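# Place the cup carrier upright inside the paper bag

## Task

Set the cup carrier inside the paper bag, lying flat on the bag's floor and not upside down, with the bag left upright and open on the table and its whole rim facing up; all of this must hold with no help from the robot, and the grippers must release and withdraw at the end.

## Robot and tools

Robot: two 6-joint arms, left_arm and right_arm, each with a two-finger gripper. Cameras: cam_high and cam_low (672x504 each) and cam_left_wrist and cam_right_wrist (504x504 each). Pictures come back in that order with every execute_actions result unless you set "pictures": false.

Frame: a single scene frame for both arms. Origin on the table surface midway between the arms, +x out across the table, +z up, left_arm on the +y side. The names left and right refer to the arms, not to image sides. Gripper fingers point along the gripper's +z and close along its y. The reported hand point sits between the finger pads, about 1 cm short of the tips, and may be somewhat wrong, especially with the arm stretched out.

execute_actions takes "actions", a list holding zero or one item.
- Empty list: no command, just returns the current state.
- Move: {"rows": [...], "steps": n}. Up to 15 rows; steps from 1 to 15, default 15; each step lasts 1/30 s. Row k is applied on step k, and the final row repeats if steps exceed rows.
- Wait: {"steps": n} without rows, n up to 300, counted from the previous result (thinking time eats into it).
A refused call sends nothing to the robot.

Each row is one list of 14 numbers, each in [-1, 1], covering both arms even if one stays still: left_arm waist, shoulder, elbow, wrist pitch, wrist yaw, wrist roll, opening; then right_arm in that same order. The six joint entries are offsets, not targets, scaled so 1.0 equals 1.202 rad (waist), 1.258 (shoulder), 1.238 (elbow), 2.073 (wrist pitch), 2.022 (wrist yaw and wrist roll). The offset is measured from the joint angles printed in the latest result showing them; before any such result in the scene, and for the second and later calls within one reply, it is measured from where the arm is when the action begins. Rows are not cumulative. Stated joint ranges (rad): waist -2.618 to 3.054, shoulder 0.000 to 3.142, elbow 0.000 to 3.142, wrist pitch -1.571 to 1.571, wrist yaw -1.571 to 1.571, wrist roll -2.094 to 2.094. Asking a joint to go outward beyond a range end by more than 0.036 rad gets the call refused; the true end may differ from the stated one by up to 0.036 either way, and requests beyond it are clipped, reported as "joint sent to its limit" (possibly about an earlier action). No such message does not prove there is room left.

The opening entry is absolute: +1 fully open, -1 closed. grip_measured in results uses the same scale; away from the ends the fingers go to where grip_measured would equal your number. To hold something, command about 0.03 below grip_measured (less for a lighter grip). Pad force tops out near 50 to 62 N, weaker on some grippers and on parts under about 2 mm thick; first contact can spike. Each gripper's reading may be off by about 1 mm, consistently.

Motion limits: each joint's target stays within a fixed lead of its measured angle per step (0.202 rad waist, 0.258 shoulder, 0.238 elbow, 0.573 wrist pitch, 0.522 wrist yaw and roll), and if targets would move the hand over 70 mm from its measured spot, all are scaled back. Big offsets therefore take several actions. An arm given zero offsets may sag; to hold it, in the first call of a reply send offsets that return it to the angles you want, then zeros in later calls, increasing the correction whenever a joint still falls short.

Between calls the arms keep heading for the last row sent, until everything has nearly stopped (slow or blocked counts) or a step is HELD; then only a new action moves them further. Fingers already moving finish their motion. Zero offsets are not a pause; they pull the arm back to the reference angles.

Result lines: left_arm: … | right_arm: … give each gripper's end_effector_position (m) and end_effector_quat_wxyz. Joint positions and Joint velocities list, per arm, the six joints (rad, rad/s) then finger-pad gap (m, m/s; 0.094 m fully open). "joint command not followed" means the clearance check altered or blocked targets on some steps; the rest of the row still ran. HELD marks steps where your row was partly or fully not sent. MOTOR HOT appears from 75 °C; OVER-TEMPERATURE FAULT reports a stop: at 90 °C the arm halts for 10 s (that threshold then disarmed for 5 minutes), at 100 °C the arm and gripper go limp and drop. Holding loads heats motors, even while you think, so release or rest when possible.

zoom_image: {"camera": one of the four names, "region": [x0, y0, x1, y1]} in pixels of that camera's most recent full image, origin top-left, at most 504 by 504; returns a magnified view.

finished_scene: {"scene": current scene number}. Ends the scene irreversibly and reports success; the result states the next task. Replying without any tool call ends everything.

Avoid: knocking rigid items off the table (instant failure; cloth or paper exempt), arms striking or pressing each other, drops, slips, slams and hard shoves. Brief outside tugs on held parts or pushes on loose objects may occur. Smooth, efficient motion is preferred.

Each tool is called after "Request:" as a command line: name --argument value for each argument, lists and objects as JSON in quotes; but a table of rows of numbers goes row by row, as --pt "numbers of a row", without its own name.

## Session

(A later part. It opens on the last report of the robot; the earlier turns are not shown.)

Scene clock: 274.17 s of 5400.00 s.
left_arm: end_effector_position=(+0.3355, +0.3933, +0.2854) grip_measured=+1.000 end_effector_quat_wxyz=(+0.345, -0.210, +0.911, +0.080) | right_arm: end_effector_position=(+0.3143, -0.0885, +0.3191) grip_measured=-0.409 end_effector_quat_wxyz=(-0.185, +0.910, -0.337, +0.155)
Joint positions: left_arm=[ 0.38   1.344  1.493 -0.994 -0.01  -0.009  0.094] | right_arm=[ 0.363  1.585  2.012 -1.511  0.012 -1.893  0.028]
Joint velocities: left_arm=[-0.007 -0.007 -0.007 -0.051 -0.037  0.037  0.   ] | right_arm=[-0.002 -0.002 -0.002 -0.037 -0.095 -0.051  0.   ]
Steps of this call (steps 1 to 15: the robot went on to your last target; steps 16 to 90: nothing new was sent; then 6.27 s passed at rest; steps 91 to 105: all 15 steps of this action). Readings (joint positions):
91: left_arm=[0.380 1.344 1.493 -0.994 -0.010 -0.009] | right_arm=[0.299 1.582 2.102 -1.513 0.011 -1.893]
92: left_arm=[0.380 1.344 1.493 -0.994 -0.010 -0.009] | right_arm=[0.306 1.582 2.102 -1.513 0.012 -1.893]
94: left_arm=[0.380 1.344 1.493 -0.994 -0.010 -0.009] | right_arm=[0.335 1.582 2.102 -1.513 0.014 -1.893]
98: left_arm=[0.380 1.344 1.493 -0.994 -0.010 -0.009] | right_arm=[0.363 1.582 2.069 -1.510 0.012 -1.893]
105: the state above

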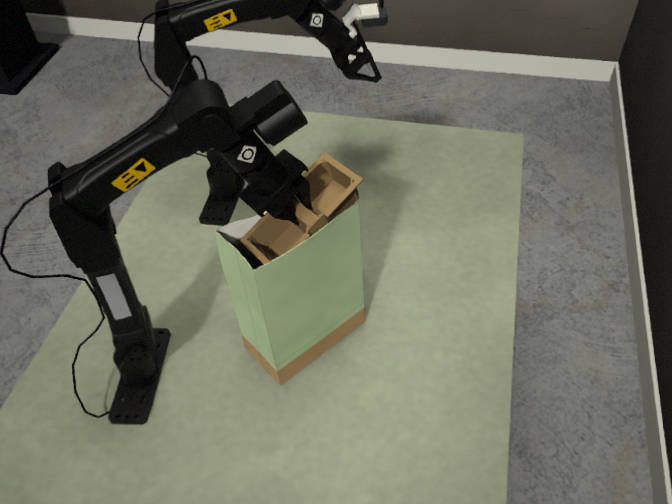

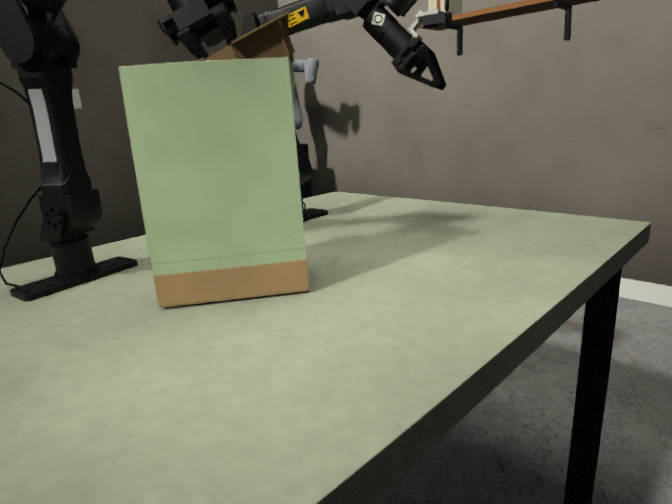

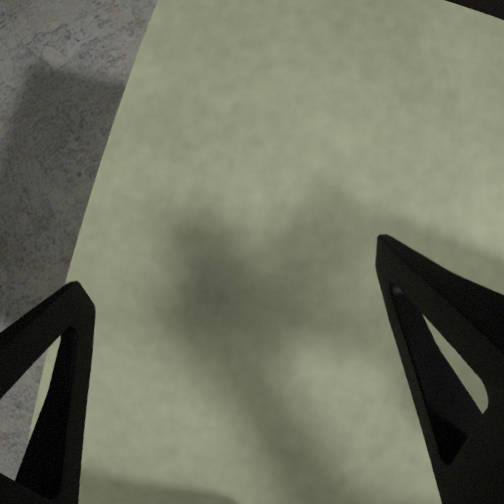

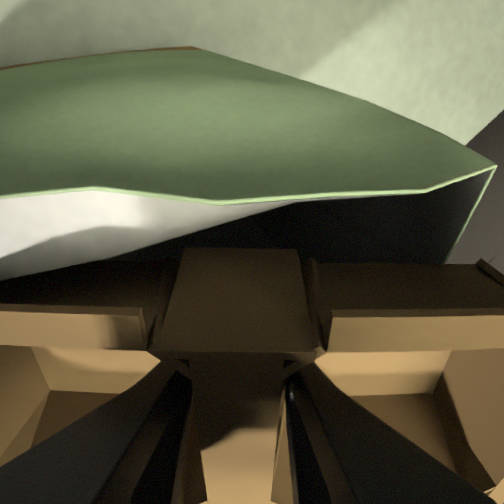

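Request:
execute_actions --actions '[{"rows":[[0,0,0,0,0,0,1,0,-0.02,-0.02,0,0,0,-0.6],[0,0,0,0,0,0,1,0,-0.03,-0.04,0,0,0,-0.6],[0,0,0,0,0,0,1,0,-0.03,-0.06,0,0,0,-0.6],[0,0,0,0,0,0,1,0,-0.03,-0.08,0,0,0,-0.6],[0,0,0,0,0,0,1,0,-0.03,-0.1,0,0,0,-0.6],[0,0,0,0,0,0,1,0,-0.03,-0.12,0,0,0,-0.6]]}]'

Scene clock: 285.80 s of 5400.00 s.
left_arm: end_effector_position=(+0.3355, +0.3933, +0.2854) grip_measured=+1.000 end_effector_quat_wxyz=(+0.345, -0.210, +0.911, +0.080) | right_arm: end_effector_position=(+0.3021, -0.0961, +0.2855) grip_measured=-0.409 end_effector_quat_wxyz=(-0.145, +0.921, -0.340, +0.125)
Joint positions: left_arm=[ 0.38   1.344  1.493 -0.994 -0.01  -0.009  0.094] | right_arm=[ 0.363  1.557  1.873 -1.502  0.013 -1.893  0.028]
Joint velocities: left_arm=[-0.007 -0.002 -0.002  0.051 -0.022  0.022  0.   ] | right_arm=[-0.012 -0.002  0.002 -0.037 -0.051 -0.037  0.   ]
Steps of this call (steps 1 to 15: the robot went on to your last target; steps 16 to 90: nothing new was sent; then 8.13 s passed at rest; steps 91 to 105: all 15 steps of this action). Readings (joint positions):
91: left_arm=[0.380 1.344 1.493 -0.994 -0.010 -0.009] | right_arm=[0.363 1.585 2.012 -1.511 0.012 -1.893]
92: left_arm=[0.380 1.344 1.493 -0.994 -0.010 -0.009] | right_arm=[0.363 1.582 2.006 -1.508 0.012 -1.893]
94: left_arm=[0.380 1.344 1.493 -0.994 -0.010 -0.009] | right_arm=[0.363 1.569 1.973 -1.502 0.013 -1.893]
98: left_arm=[0.380 1.344 1.493 -0.994 -0.010 -0.009] | right_arm=[0.363 1.557 1.894 -1.501 0.013 -1.893]
105: the state above

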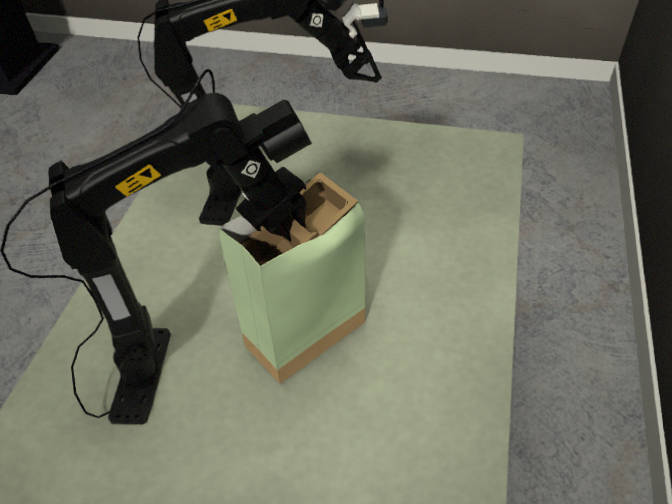

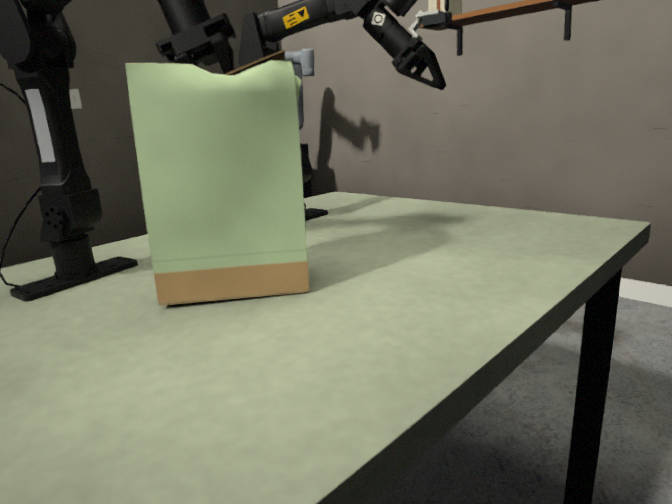

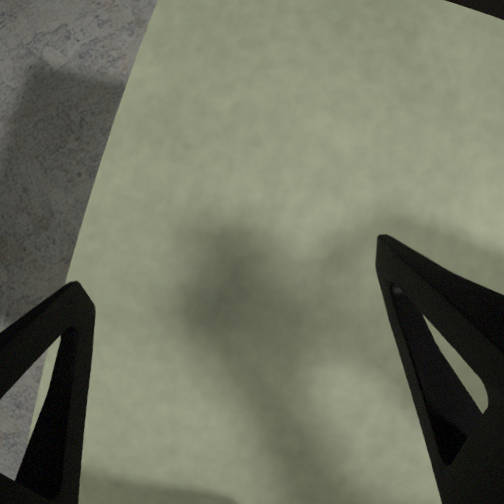

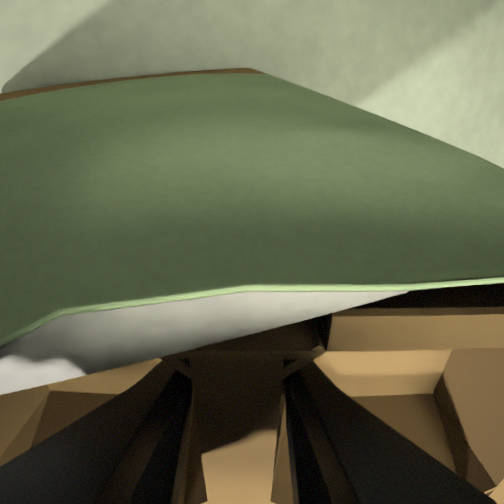

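Request:
execute_actions --actions '[{"rows":[[0,0,0,0,0,0,1,0,0,0.03,0,0,0,-0.6],[0,0,0,0,0,0,1,0,0,0.06,0,0,0,-0.6],[0,0,0,0,0,0,1,0,0,0.09,0,0,0,-0.6],[0,0,0,0,0,0,1,0,0,0.09,0,0,0,-0.6],[0,0,0,0,0,0,1,0.02,0,0.09,0,0,0,-0.6],[0,0,0,0,0,0,1,0.03,0,0.09,0,0,0,-0.6],[0,0,0,0,0,0,1,0.045,0,0.09,0,0,0,-0.6]]}]'

Request:
zoom_image --camera "cam_high" --region '[190,130,410,300]'

Scene clock: 295.43 s of 5400.00 s.
left_arm: end_effector_position=(+0.3355, +0.3933, +0.2854) grip_measured=+1.000 end_effector_quat_wxyz=(+0.345, -0.210, +0.911, +0.080) | right_arm: end_effector_position=(+0.3014, -0.0789, +0.3113) grip_measured=-0.409 end_effector_quat_wxyz=(-0.180, +0.920, -0.317, +0.146)
Joint positions: left_arm=[ 0.38   1.344  1.493 -0.994 -0.01  -0.009  0.094] | right_arm=[ 0.409  1.563  1.962 -1.502  0.015 -1.893  0.028]
Joint velocities: left_arm=[-0.012 -0.022 -0.012  0.051 -0.022 -0.037  0.   ] | right_arm=[-0.002 -0.012 -0.002 -0.11  -0.095 -0.022 -0.   ]
Steps of this call (steps 1 to 15: the robot went on to your last target; steps 16 to 90: nothing new was sent; then 6.13 s passed at rest; steps 91 to 105: all 15 steps of this action). Readings (joint positions):
91: left_arm=[0.380 1.344 1.493 -0.994 -0.010 -0.009] | right_arm=[0.363 1.557 1.873 -1.502 0.013 -1.893]
92: left_arm=[0.380 1.344 1.493 -0.994 -0.010 -0.009] | right_arm=[0.363 1.558 1.880 -1.504 0.013 -1.893]
94: left_arm=[0.380 1.344 1.493 -0.994 -0.010 -0.009] | right_arm=[0.363 1.563 1.917 -1.505 0.013 -1.893]
98: left_arm=[0.380 1.344 1.493 -0.994 -0.010 -0.009] | right_arm=[0.390 1.563 1.961 -1.502 0.015 -1.893]
105: the state above

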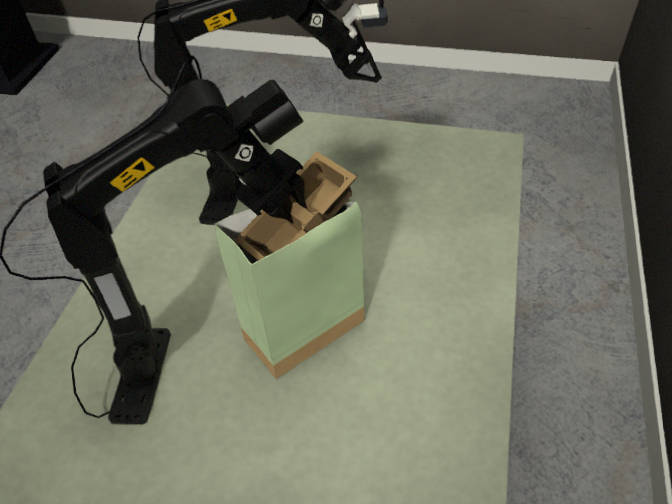

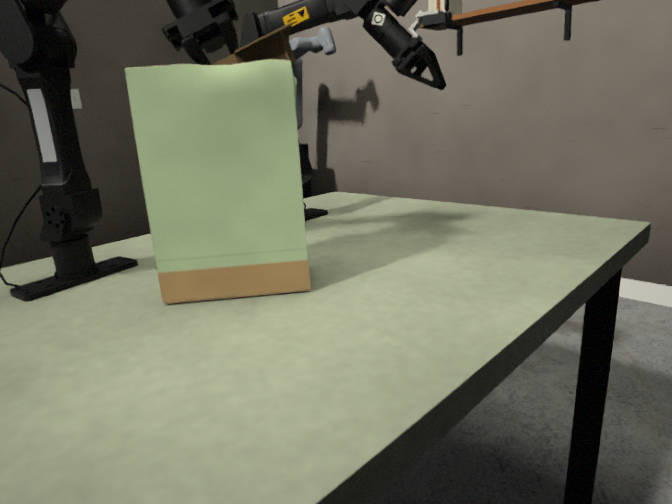

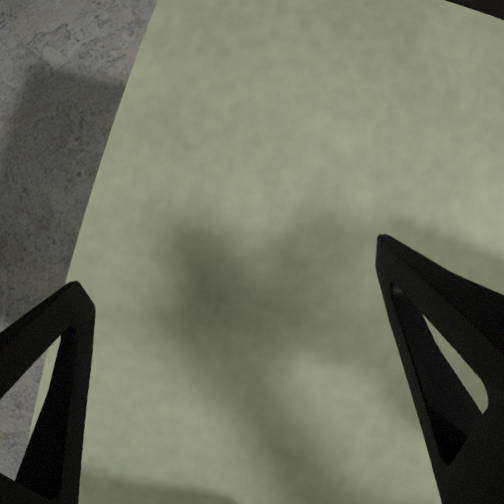

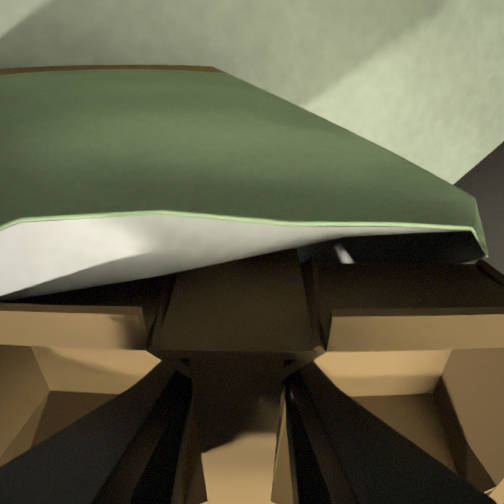

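Region (190, 130, 410, 300) of cam_high's 672x504 image, scaled by 2.291, with more detail than that image has; it fills the top 389 rows of this view, and the rest is white.

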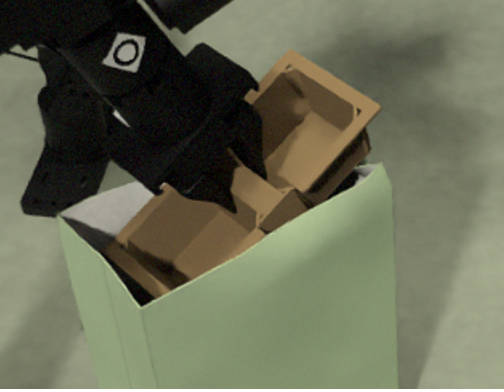

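Request:
execute_actions --actions '[{"rows":[[0,0,0,0,0,0,1,0,-0.02,-0.02,0,0,0.02,-0.6],[0,0,0,0,0,0,1,0,-0.04,-0.04,0,0,0.03,-0.6],[0,0,0,0,0,0,1,0,-0.045,-0.06,0,0,0.03,-0.6],[0,0,0,0,0,0,1,0,-0.045,-0.08,0,0,0.03,-0.6],[0,0,0,0,0,0,1,0,-0.045,-0.1,0,0,0.03,-0.6],[0,0,0,0,0,0,1,0,-0.045,-0.115,0,0,0.03,-0.6]]}]'

Request:
zoom_image --camera "cam_high" --region '[190,130,410,300]'

Scene clock: 303.93 s of 5400.00 s.
left_arm: end_effector_position=(+0.3355, +0.3933, +0.2854) grip_measured=+1.000 end_effector_quat_wxyz=(+0.345, -0.210, +0.911, +0.080) | right_arm: end_effector_position=(+0.2872, -0.0884, +0.2845) grip_measured=-0.409 end_effector_quat_wxyz=(-0.152, +0.920, -0.341, +0.119)
Joint positions: left_arm=[ 0.38   1.344  1.493 -0.994 -0.01  -0.009  0.094] | right_arm=[ 0.409  1.52   1.832 -1.495  0.015 -1.845  0.028]
Joint velocities: left_arm=[ 0.002  0.007 -0.017 -0.037  0.007  0.022  0.   ] | right_arm=[-0.032  0.002 -0.002  0.022  0.066  0.022 -0.   ]
Steps of this call (steps 1 to 15: the robot went on to your last target; steps 16 to 90: nothing new was sent; then 5.00 s passed at rest; steps 91 to 105: all 15 steps of this action). Readings (joint positions):
91: left_arm=[0.380 1.344 1.493 -0.994 -0.010 -0.009] | right_arm=[0.409 1.563 1.962 -1.502 0.015 -1.888]
92: left_arm=[0.380 1.344 1.493 -0.994 -0.010 -0.009] | right_arm=[0.409 1.558 1.954 -1.498 0.015 -1.880]
94: left_arm=[0.380 1.344 1.493 -0.994 -0.010 -0.009] | right_arm=[0.409 1.539 1.918 -1.495 0.015 -1.866]
98: left_arm=[0.380 1.344 1.493 -0.994 -0.010 -0.009] | right_arm=[0.409 1.520 1.848 -1.495 0.015 -1.852]
105: the state above

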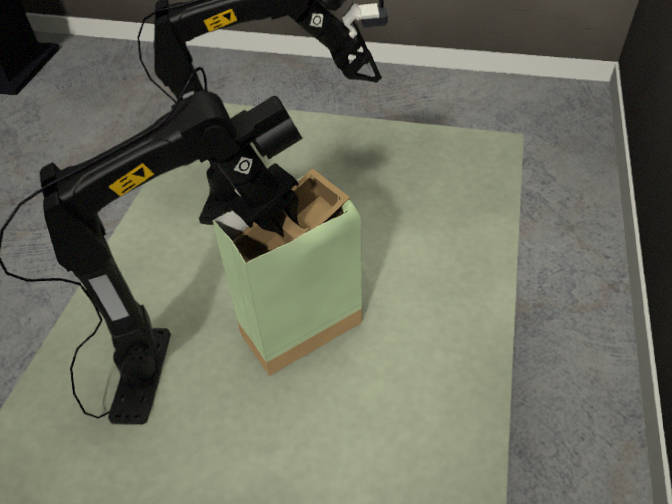

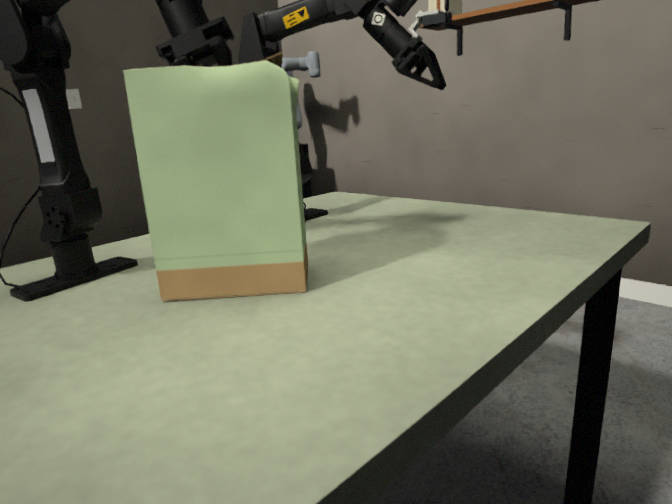

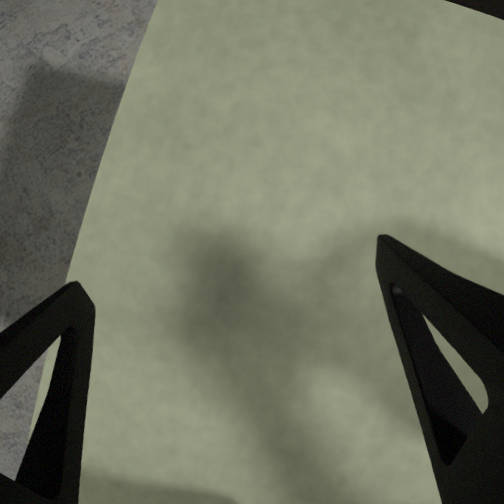

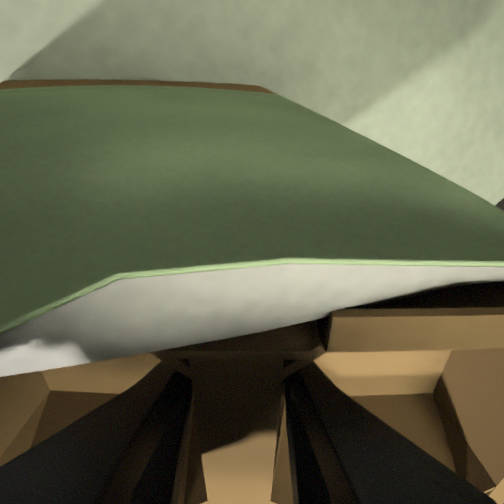

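Region (190, 130, 410, 300) of cam_high's 672x504 image, scaled by 2.291, with more detail than that image has; it fills the top 389 rows of this view, and the rest is white.

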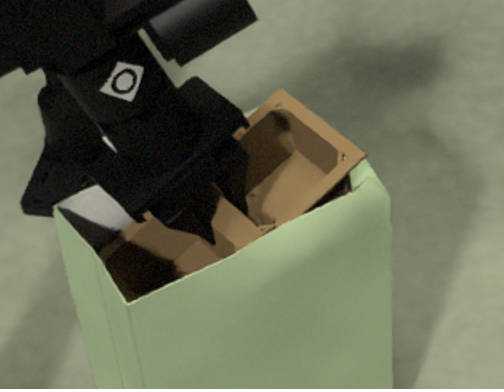

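Request:
execute_actions --actions '[{"rows":[[0,0,0,0,0,0,1,0,0,0.03,0,0,0,-0.6],[0,0,0,0,0,0,1,0,0,0.06,0,0,0,-0.6],[0,0,0,0,0,0,1,0,0,0.09,0,0,0,-0.6],[0,0,0,0,0,0,1,0,0,0.11,0,0,0,-0.6],[0,0,0,0,0,0,1,0,0,0.11,0,0,0,-0.6],[0,0,0,0,0,0,1,0,0,0.11,0,0,0,-0.6],[0,0,0,0,0,0,1,0,-0.02,0.1,0,0,0,-0.6],[0,0,0,0,0,0,1,0,-0.04,0.09,0,0,0,-0.6],[0,0,0,0,0,0,1,0,-0.06,0.08,0,0,0,-0.6],[0,0,0,0,0,0,1,0,-0.075,0.07,0,0,0,-0.6]]}]'

Request:
zoom_image --camera "cam_high" --region '[190,130,410,300]'

Scene clock: 320.20 s of 5400.00 s.
left_arm: end_effector_position=(+0.3355, +0.3933, +0.2854) grip_measured=+1.000 end_effector_quat_wxyz=(+0.345, -0.210, +0.911, +0.080) | right_arm: end_effector_position=(+0.2804, -0.0929, +0.3414) grip_measured=-0.409 end_effector_quat_wxyz=(-0.227, +0.898, -0.335, +0.173)
Joint positions: left_arm=[ 0.38   1.344  1.493 -0.994 -0.01  -0.009  0.094] | right_arm=[ 0.409  1.436  1.932 -1.489  0.015 -1.843  0.028]
Joint velocities: left_arm=[ 0.017  0.002 -0.007  0.007  0.007 -0.022  0.   ] | right_arm=[ 0.002 -0.125 -0.002  0.007  0.007  0.081 -0.001]
Steps of this call (steps 1 to 15: the robot went on to your last target; steps 16 to 90: nothing new was sent; then 12.77 s passed at rest; steps 91 to 105: all 15 steps of this action). Readings (joint positions):
91: left_arm=[0.380 1.344 1.493 -0.994 -0.010 -0.009] | right_arm=[0.409 1.520 1.832 -1.495 0.015 -1.843]
92: left_arm=[0.380 1.344 1.493 -0.994 -0.010 -0.009] | right_arm=[0.409 1.521 1.838 -1.497 0.015 -1.843]
94: left_arm=[0.380 1.344 1.493 -0.994 -0.010 -0.009] | right_arm=[0.409 1.527 1.879 -1.499 0.015 -1.843]
98: left_arm=[0.380 1.344 1.493 -0.994 -0.010 -0.009] | right_arm=[0.409 1.515 1.935 -1.489 0.015 -1.843]
105: the state above

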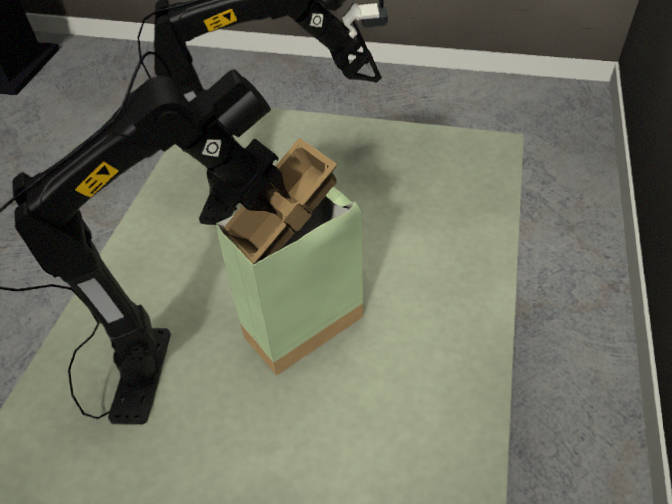

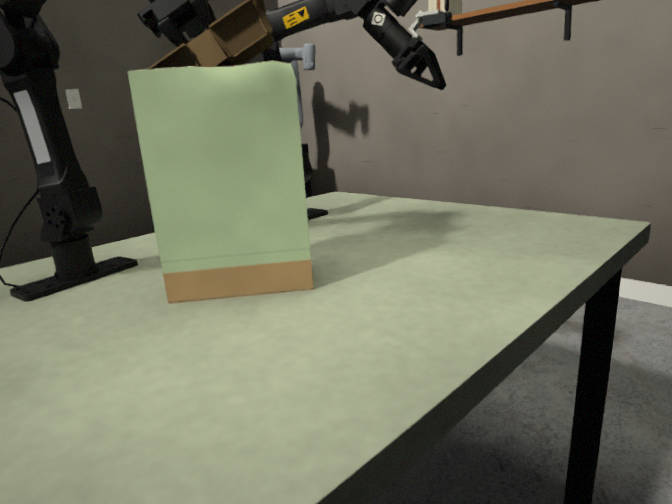

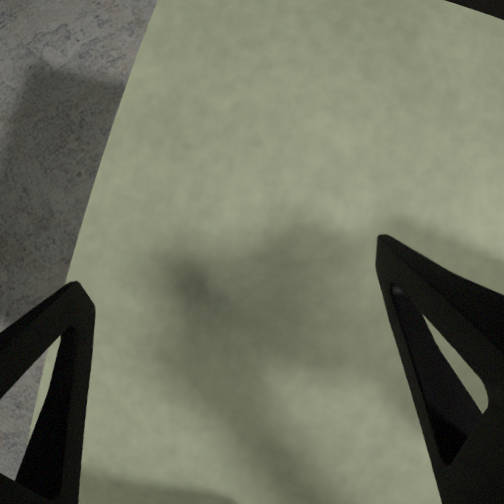

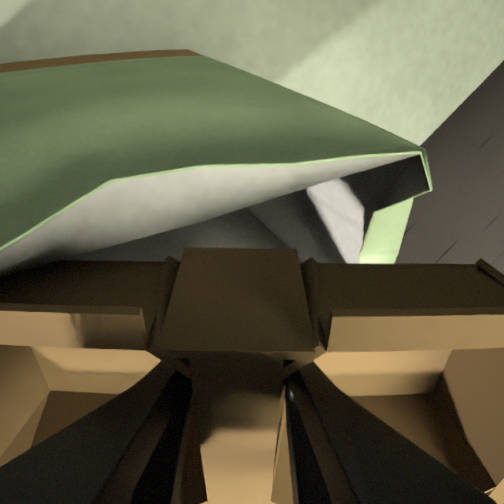

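Region (190, 130, 410, 300) of cam_high's 672x504 image, scaled by 2.291, with more detail than that image has; it fills the top 389 rows of this view, and the rest is white.

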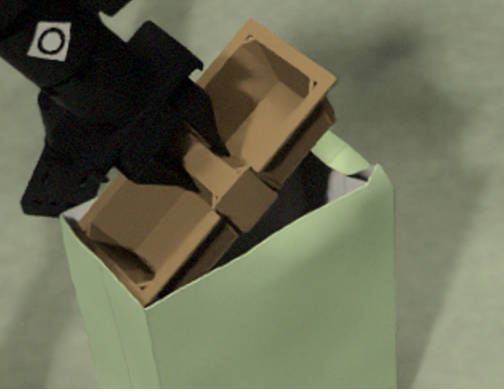

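Request:
execute_actions --actions '[{"rows":[[0,0,0,0,0,0,1,0,0,-0.02,0,0,0.02,-0.6],[0,0,0,0,0,0,1,0,0,-0.04,0,0,0.04,-0.6],[0,0,0,0,0,0,1,0,0,-0.06,0,0,0.05,-0.6],[0,0,0,0,0,0,1,0,0,-0.08,0,0,0.05,-0.6],[0,0,0,0,0,0,1,0,0,-0.1,0,0,0.05,-0.6]]}]'

Request:
zoom_image --camera "cam_high" --region '[190,130,410,300]'

Scene clock: 328.33 s of 5400.00 s.
left_arm: end_effector_position=(+0.3355, +0.3933, +0.2854) grip_measured=+1.000 end_effector_quat_wxyz=(+0.345, -0.210, +0.911, +0.080) | right_arm: end_effector_position=(+0.2759, -0.0959, +0.3033) grip_measured=-0.409 end_effector_quat_wxyz=(-0.187, +0.897, -0.379, +0.132)
Joint positions: left_arm=[ 0.38   1.344  1.493 -0.994 -0.01  -0.009  0.094] | right_arm=[ 0.409  1.439  1.814 -1.485  0.015 -1.756  0.028]
Joint velocities: left_arm=[ 0.002 -0.007  0.002 -0.066 -0.037 -0.051  0.   ] | right_arm=[ 0.002  0.007 -0.022  0.037  0.051  0.007 -0.001]
Steps of this call (steps 1 to 15: the robot went on to your last target; steps 16 to 90: nothing new was sent; then 4.63 s passed at rest; steps 91 to 105: all 15 steps of this action). Readings (joint positions):
91: left_arm=[0.380 1.344 1.493 -0.994 -0.010 -0.009] | right_arm=[0.409 1.433 1.932 -1.489 0.015 -1.838]
92: left_arm=[0.380 1.344 1.493 -0.994 -0.010 -0.009] | right_arm=[0.409 1.433 1.927 -1.487 0.015 -1.827]
94: left_arm=[0.380 1.344 1.493 -0.994 -0.010 -0.009] | right_arm=[0.409 1.433 1.898 -1.485 0.015 -1.801]
98: left_arm=[0.380 1.344 1.493 -0.994 -0.010 -0.009] | right_arm=[0.409 1.437 1.821 -1.485 0.015 -1.772]
105: the state above

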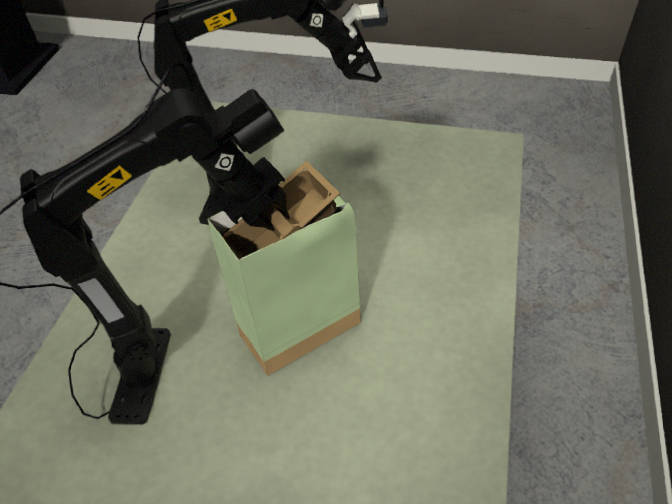

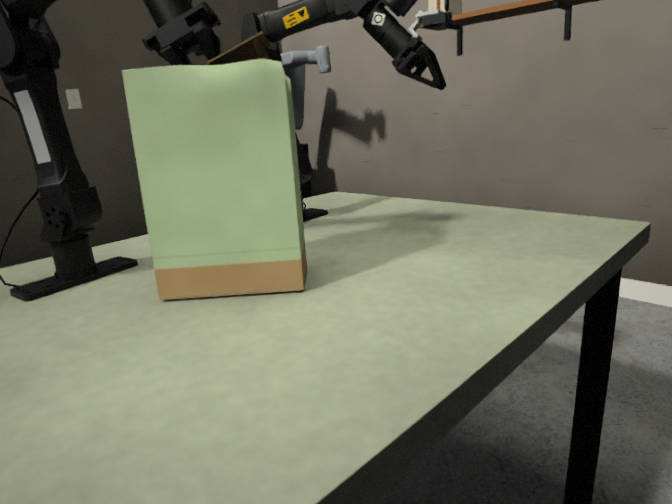

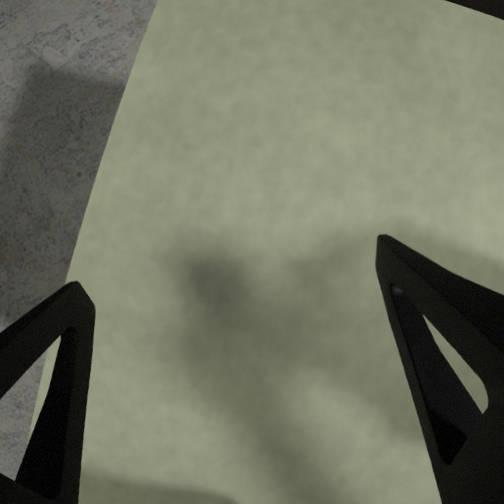

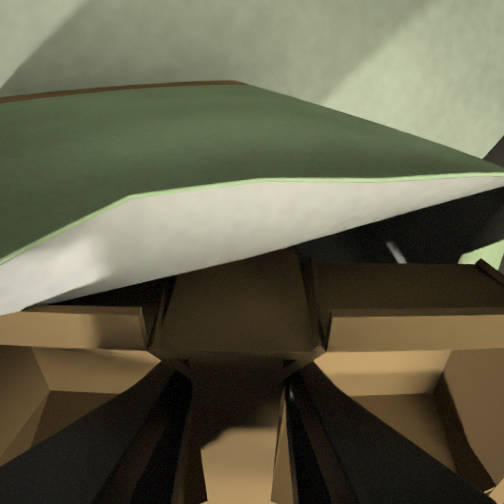

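Region (190, 130, 410, 300) of cam_high's 672x504 image, scaled by 2.291, with more detail than that image has; it fills the top 389 rows of this view, and the rest is white.

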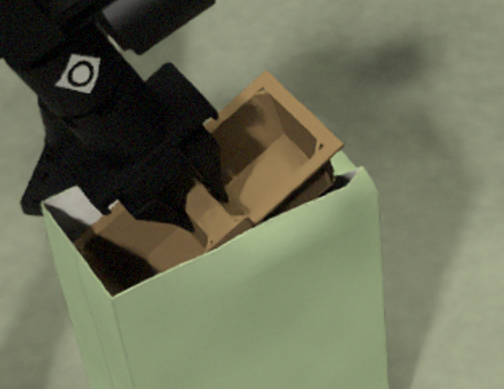

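Request:
execute_actions --actions '[{"rows":[[0,0,0,0,0,0,1,0,-0.025,-0.03,0.025,0,0,-0.6],[0,0,0,0,0,0,1,0,-0.05,-0.06,0.05,0,0,-0.6],[0,0,0,0,0,0,1,0,-0.075,-0.09,0.075,0,0,-0.6],[0,0,0,0,0,0,1,0,-0.1,-0.13,0.1,0,0,-0.6],[0,0,0,0,0,0,1,0,-0.125,-0.17,0.125,0,0,-0.6],[0,0,0,0,0,0,1,0,-0.15,-0.21,0.15,0,0,-0.6],[0,0,0,0,0,0,1,0,-0.175,-0.25,0.175,0,0,-0.6],[0,0,0,0,0,0,1,0,-0.2,-0.29,0.2,0,0,-0.6],[0,0,0,0,0,0,1,0,-0.225,-0.33,0.22,0,0,-0.6],[0,0,0,0,0,0,1,0,-0.25,-0.37,0.24,0,0,-0.6],[0,0,0,0,0,0,1,0,-0.26,-0.4,0.24,0,0,-0.6]]}]' --pictures false

Request:
execute_actions --actions '[{"steps":15}]'

Request:
zoom_image --camera "cam_high" --region '[170,130,410,300]'

Scene clock: 354.27 s of 5400.00 s.
left_arm: end_effector_position=(+0.3355, +0.3933, +0.2854) grip_measured=+1.000 end_effector_quat_wxyz=(+0.345, -0.210, +0.911, +0.080) | right_arm: end_effector_position=(+0.2715, -0.0989, +0.2779) grip_measured=-0.409 end_effector_quat_wxyz=(-0.287, +0.863, -0.367, +0.197)
Joint positions: left_arm=[ 0.38   1.344  1.493 -0.994 -0.01  -0.009  0.094] | right_arm=[ 0.409  1.128  1.335 -1.068  0.015 -1.753  0.028]
Joint velocities: left_arm=[-0.007  0.002 -0.017 -0.037 -0.051 -0.051  0.   ] | right_arm=[ 0.002 -0.007 -0.081  0.432  0.022  0.051 -0.   ]
Steps of this call (steps 1 to 15: the robot went on to your last target; steps 16 to 90: nothing new was sent; then 22.43 s passed at rest; steps 91 to 105: all 15 steps of this action). Readings (joint positions):
91: left_arm=[0.380 1.344 1.493 -0.994 -0.010 -0.009] | right_arm=[0.409 1.437 1.810 -1.479 0.015 -1.753]
92: left_arm=[0.380 1.344 1.493 -0.994 -0.010 -0.009] | right_arm=[0.409 1.429 1.795 -1.461 0.015 -1.753]
94: left_arm=[0.380 1.344 1.493 -0.994 -0.010 -0.009] | right_arm=[0.409 1.392 1.732 -1.403 0.015 -1.753]
98: left_arm=[0.380 1.344 1.493 -0.994 -0.010 -0.009] | right_arm=[0.409 1.265 1.547 -1.255 0.015 -1.753]
105: the state above

Scene clock: 354.77 s of 5400.00 s.
left_arm: end_effector_position=(+0.3355, +0.3933, +0.2854) grip_measured=+1.000 end_effector_quat_wxyz=(+0.345, -0.210, +0.911, +0.080) | right_arm: end_effector_position=(+0.2809, -0.0926, +0.2870) grip_measured=-0.409 end_effector_quat_wxyz=(-0.310, +0.853, -0.363, +0.212)
Joint positions: left_arm=[ 0.38   1.344  1.493 -0.994 -0.01  -0.009  0.094] | right_arm=[ 0.409  1.128  1.332 -1.005  0.015 -1.753  0.028]
Joint velocities: left_arm=[-0.022  0.002  0.002 -0.066 -0.022  0.022  0.   ] | right_arm=[ 0.002  0.007  0.002  0.022  0.051 -0.066 -0.001]
Steps of this call (steps 1 to 15: the robot went on to your last target). Readings (joint positions):
1: left_arm=[0.380 1.344 1.493 -0.994 -0.010 -0.009] | right_arm=[0.409 1.128 1.333 -1.054 0.015 -1.753]
2: left_arm=[0.380 1.344 1.493 -0.994 -0.010 -0.009] | right_arm=[0.409 1.128 1.332 -1.043 0.015 -1.753]
4: left_arm=[0.380 1.344 1.493 -0.994 -0.010 -0.009] | right_arm=[0.409 1.128 1.332 -1.027 0.015 -1.753]
8: left_arm=[0.380 1.344 1.493 -0.994 -0.010 -0.009] | right_arm=[0.409 1.128 1.332 -1.012 0.015 -1.753]
15: the state above

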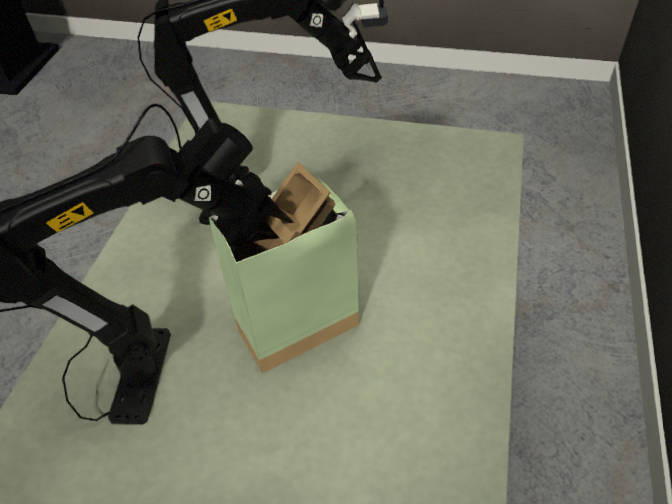

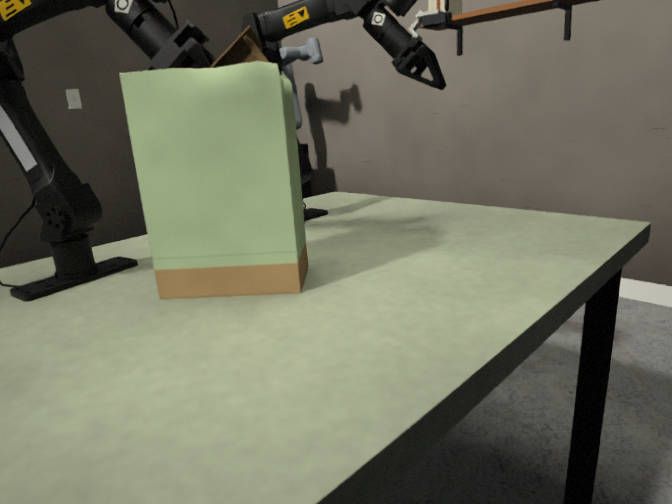

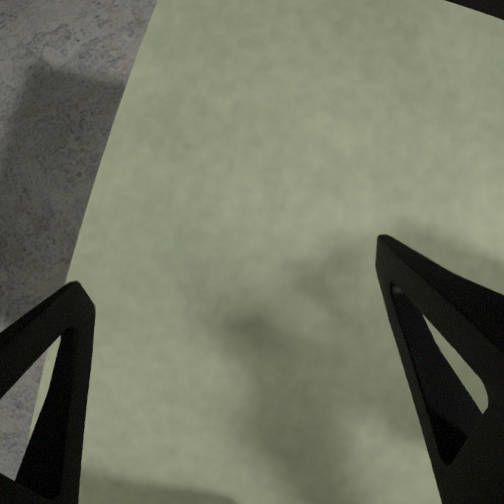

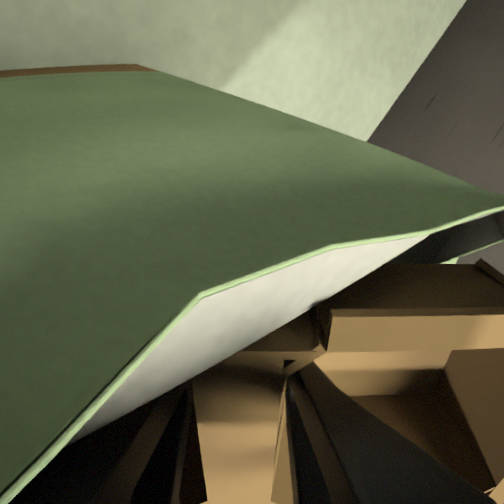

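Region (170, 130, 410, 300) of cam_high's 672x504 image, scaled by 2.100, with more detail than that image has; it fills the top 357 rows of this view, and the rest is white.

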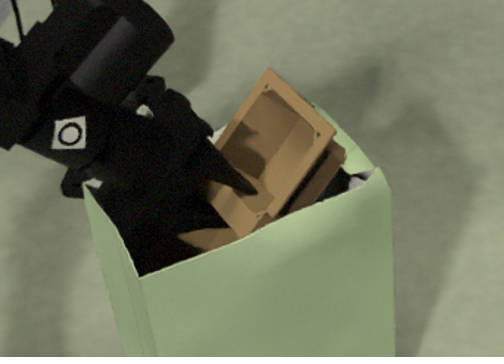

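Request:
execute_actions --actions '[{"rows":[[0,0,0,0,0,0,1,0,-0.01,-0.03,0.01,0,0,-0.6],[0,0,0,0,0,0,1,0,-0.02,-0.06,0.02,0,0,-0.6],[0,0,0,0,0,0,1,0,-0.03,-0.09,0.03,0,0,-0.6],[0,0,0,0,0,0,1,0,-0.035,-0.12,0.03,0,0,-0.6]]}]'

Request:
zoom_image --camera "cam_high" --region '[170,130,410,300]'

Scene clock: 365.03 s of 5400.00 s.
left_arm: end_effector_position=(+0.3355, +0.3933, +0.2854) grip_measured=+1.000 end_effector_quat_wxyz=(+0.345, -0.210, +0.911, +0.080) | right_arm: end_effector_position=(+0.2758, -0.0961, +0.2465) grip_measured=-0.409 end_effector_quat_wxyz=(-0.286, +0.863, -0.368, +0.196)
Joint positions: left_arm=[ 0.38   1.344  1.493 -0.994 -0.01  -0.009  0.094] | right_arm=[ 0.409  1.103  1.19  -0.949  0.015 -1.753  0.028]
Joint velocities: left_arm=[ 0.017  0.017 -0.002 -0.007  0.051 -0.037  0.   ] | right_arm=[-0.002 -0.012 -0.007 -0.037 -0.022  0.007  0.   ]
Steps of this call (steps 1 to 15: the robot went on to your last target; steps 16 to 90: nothing new was sent; then 6.77 s passed at rest; steps 91 to 105: all 15 steps of this action). Readings (joint positions):
91: left_arm=[0.380 1.344 1.493 -0.994 -0.010 -0.009] | right_arm=[0.409 1.128 1.329 -1.001 0.015 -1.753]
92: left_arm=[0.380 1.344 1.493 -0.994 -0.010 -0.009] | right_arm=[0.409 1.126 1.318 -0.992 0.015 -1.753]
94: left_arm=[0.380 1.344 1.493 -0.994 -0.010 -0.009] | right_arm=[0.409 1.113 1.267 -0.964 0.015 -1.753]
98: left_arm=[0.380 1.344 1.493 -0.994 -0.010 -0.009] | right_arm=[0.409 1.106 1.191 -0.961 0.015 -1.753]
105: the state above

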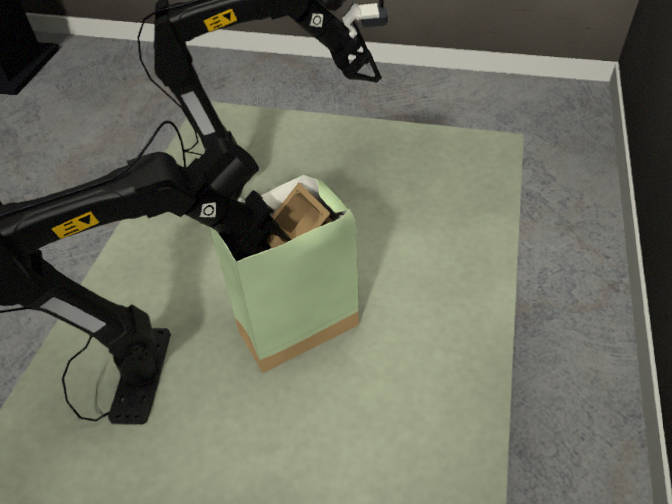

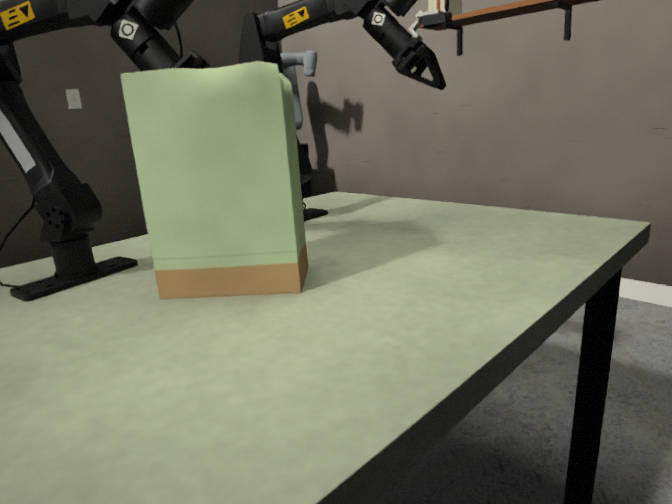

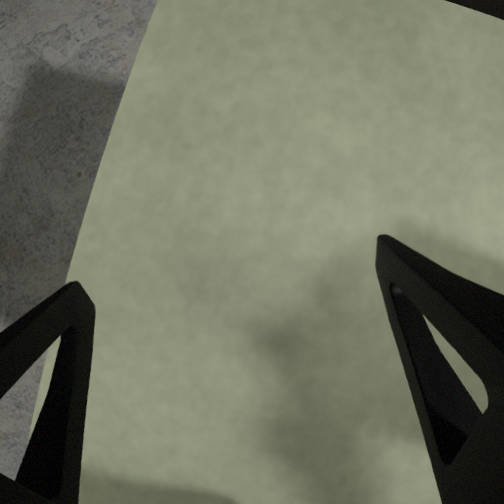

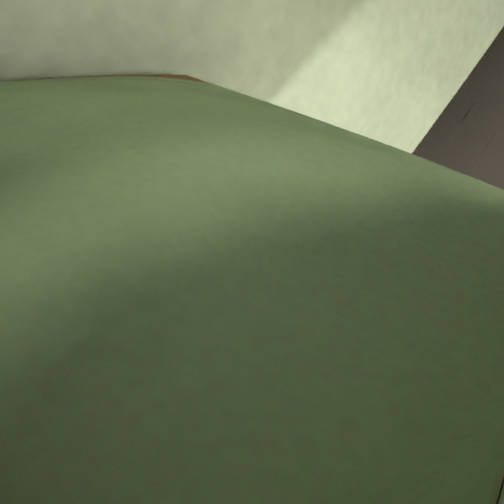

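Region (170, 130, 410, 300) of cam_high's 672x504 image, scaled by 2.100, with more detail than that image has; it fills the top 357 rows of this view, and the rest is white.

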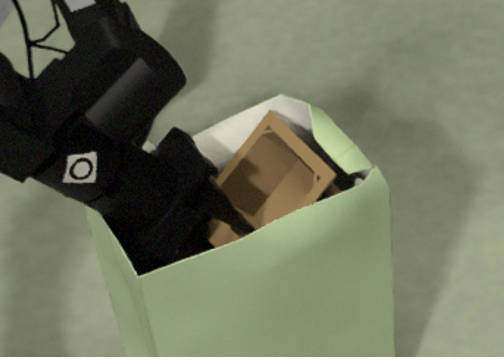

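Request:
execute_actions --actions '[{"rows":[[0,0,0,0,0,0,1,0,0.015,0.01,-0.01,0,0,-0.6],[0,0,0,0,0,0,1,0,0.03,0.02,-0.02,0,0,-0.6],[0,0,0,0,0,0,1,0,0.045,0.03,-0.03,0,0,-0.6],[0,0,0,0,0,0,1,0,0.06,0.04,-0.04,0,0,-0.6],[0,0,0,0,0,0,1,0,0.075,0.05,-0.05,0,0,-0.6],[0,0,0,0,0,0,1,0,0.09,0.06,-0.06,0,0,-0.6],[0,0,0,0,0,0,1,0,0.105,0.075,-0.07,0,0,-0.6],[0,0,0,0,0,0,1,0,0.12,0.09,-0.08,0,0,-0.6],[0,0,0,0,0,0,1,0,0.135,0.105,-0.09,0,0,-0.6],[0,0,0,0,0,0,1,0,0.15,0.12,-0.1,0,0,-0.6]]}]' --pictures false

Request:
execute_actions --actions '[{"rows":[[0,0,0,0,0,0,1,0,0.015,0.015,-0.01,0,0,-0.6],[0,0,0,0,0,0,1,0,0.03,0.03,-0.02,0,0,-0.6],[0,0,0,0,0,0,1,0,0.045,0.04,-0.03,0,0,-0.6],[0,0,0,0,0,0,1,0,0.06,0.05,-0.04,0,0,-0.6],[0,0,0,0,0,0,1,0,0.075,0.06,-0.05,0,0,-0.6],[0,0,0,0,0,0,1,0,0.09,0.075,-0.06,0,0,-0.6],[0,0,0,0,0,0,1,0,0.105,0.09,-0.07,0,0,-0.6],[0,0,0,0,0,0,1,0,0.12,0.105,-0.08,0,0,-0.6],[0,0,0,0,0,0,1,0,0.135,0.12,-0.09,0,0,-0.6]]}]'

Request:
zoom_image --camera "cam_high" --region '[170,130,410,300]'

Scene clock: 384.60 s of 5400.00 s.
left_arm: end_effector_position=(+0.3355, +0.3933, +0.2854) grip_measured=+1.000 end_effector_quat_wxyz=(+0.345, -0.210, +0.911, +0.080) | right_arm: end_effector_position=(+0.2792, -0.0937, +0.2169) grip_measured=-0.409 end_effector_quat_wxyz=(-0.197, +0.893, -0.380, +0.138)
Joint positions: left_arm=[ 0.38   1.344  1.493 -0.994 -0.01  -0.009  0.094] | right_arm=[ 0.409  1.286  1.306 -1.104  0.015 -1.753  0.028]
Joint velocities: left_arm=[-0.012  0.012 -0.007 -0.037  0.022  0.066  0.   ] | right_arm=[-0.002  0.007  0.022 -0.154 -0.007  0.022 -0.001]
Steps of this call (steps 1 to 15: the robot went on to your last target; steps 16 to 90: nothing new was sent; then 16.07 s passed at rest; steps 91 to 105: all 15 steps of this action). Readings (joint positions):
91: left_arm=[0.380 1.344 1.493 -0.994 -0.010 -0.009] | right_arm=[0.409 1.103 1.190 -0.949 0.015 -1.753]
92: left_arm=[0.380 1.344 1.493 -0.994 -0.010 -0.009] | right_arm=[0.409 1.105 1.190 -0.951 0.015 -1.753]
94: left_arm=[0.380 1.344 1.493 -0.994 -0.010 -0.009] | right_arm=[0.409 1.124 1.204 -0.967 0.015 -1.753]
98: left_arm=[0.380 1.344 1.493 -0.994 -0.010 -0.009] | right_arm=[0.409 1.205 1.248 -1.023 0.015 -1.753]
105: the state above

Scene clock: 385.10 s of 5400.00 s.
left_arm: end_effector_position=(+0.3355, +0.3933, +0.2854) grip_measured=+1.000 end_effector_quat_wxyz=(+0.345, -0.210, +0.911, +0.080) | right_arm: end_effector_position=(+0.2803, -0.0930, +0.1973) grip_measured=-0.409 end_effector_quat_wxyz=(-0.120, +0.910, -0.386, +0.088)
Joint positions: left_arm=[ 0.38   1.344  1.493 -0.994 -0.01  -0.009  0.094] | right_arm=[ 0.409  1.449  1.425 -1.25   0.015 -1.753  0.028]
Joint velocities: left_arm=[-0.002  0.002 -0.007  0.051 -0.037  0.007  0.   ] | right_arm=[-0.022  0.002  0.051 -0.125 -0.037 -0.051 -0.   ]
Steps of this call (steps 1 to 15: all 15 steps of this action). Readings (joint positions):
1: left_arm=[0.380 1.344 1.493 -0.994 -0.010 -0.009] | right_arm=[0.409 1.286 1.306 -1.108 0.015 -1.753]
2: left_arm=[0.380 1.344 1.493 -0.994 -0.010 -0.009] | right_arm=[0.409 1.289 1.308 -1.110 0.015 -1.753]
4: left_arm=[0.380 1.344 1.493 -0.994 -0.010 -0.009] | right_arm=[0.409 1.311 1.325 -1.127 0.015 -1.753]
8: left_arm=[0.380 1.344 1.493 -0.994 -0.010 -0.009] | right_arm=[0.409 1.391 1.379 -1.183 0.015 -1.753]
15: the state above

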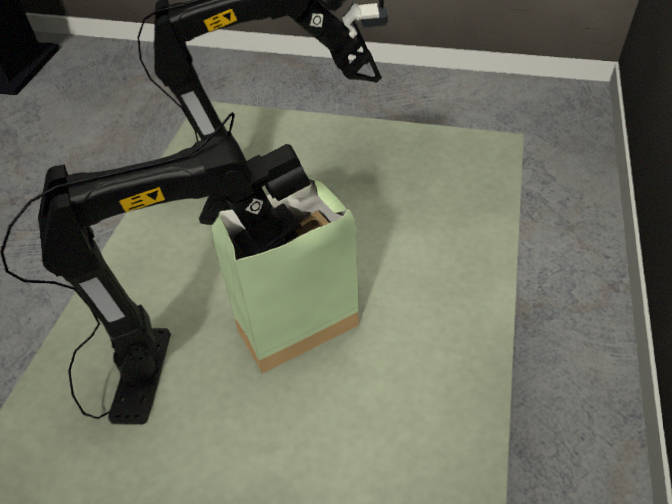

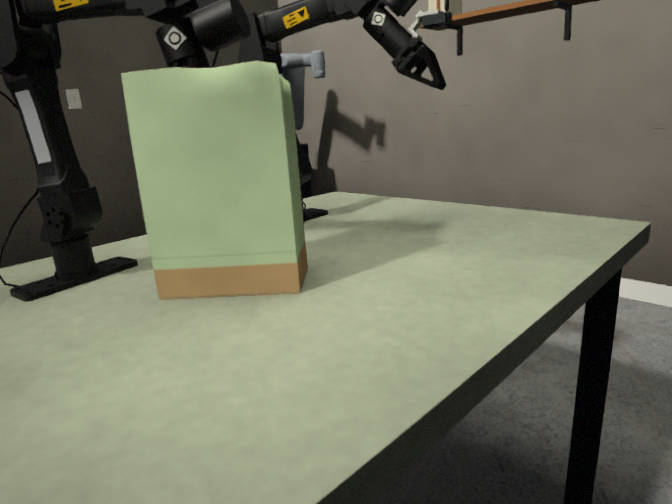

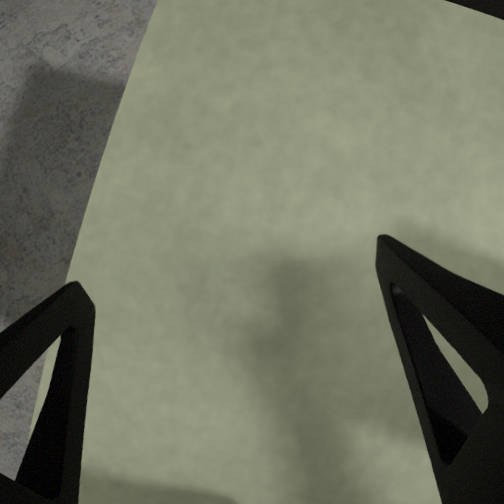

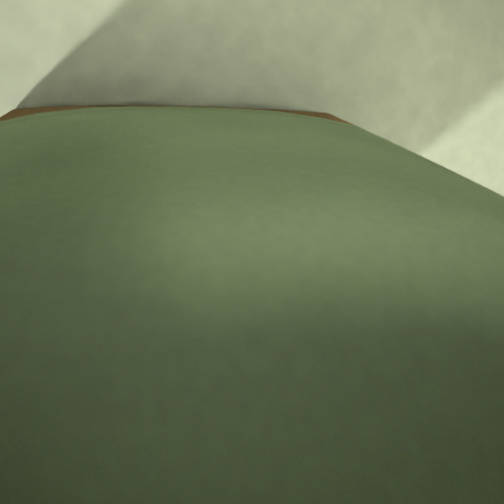

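Region (170, 130, 410, 300) of cam_high's 672x504 image, scaled by 2.100, with more detail than that image has; it fills the top 357 rows of this view, and the rest is white.

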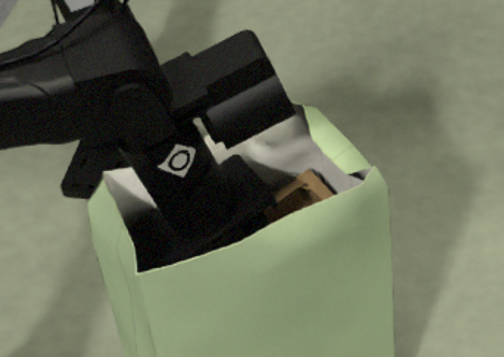

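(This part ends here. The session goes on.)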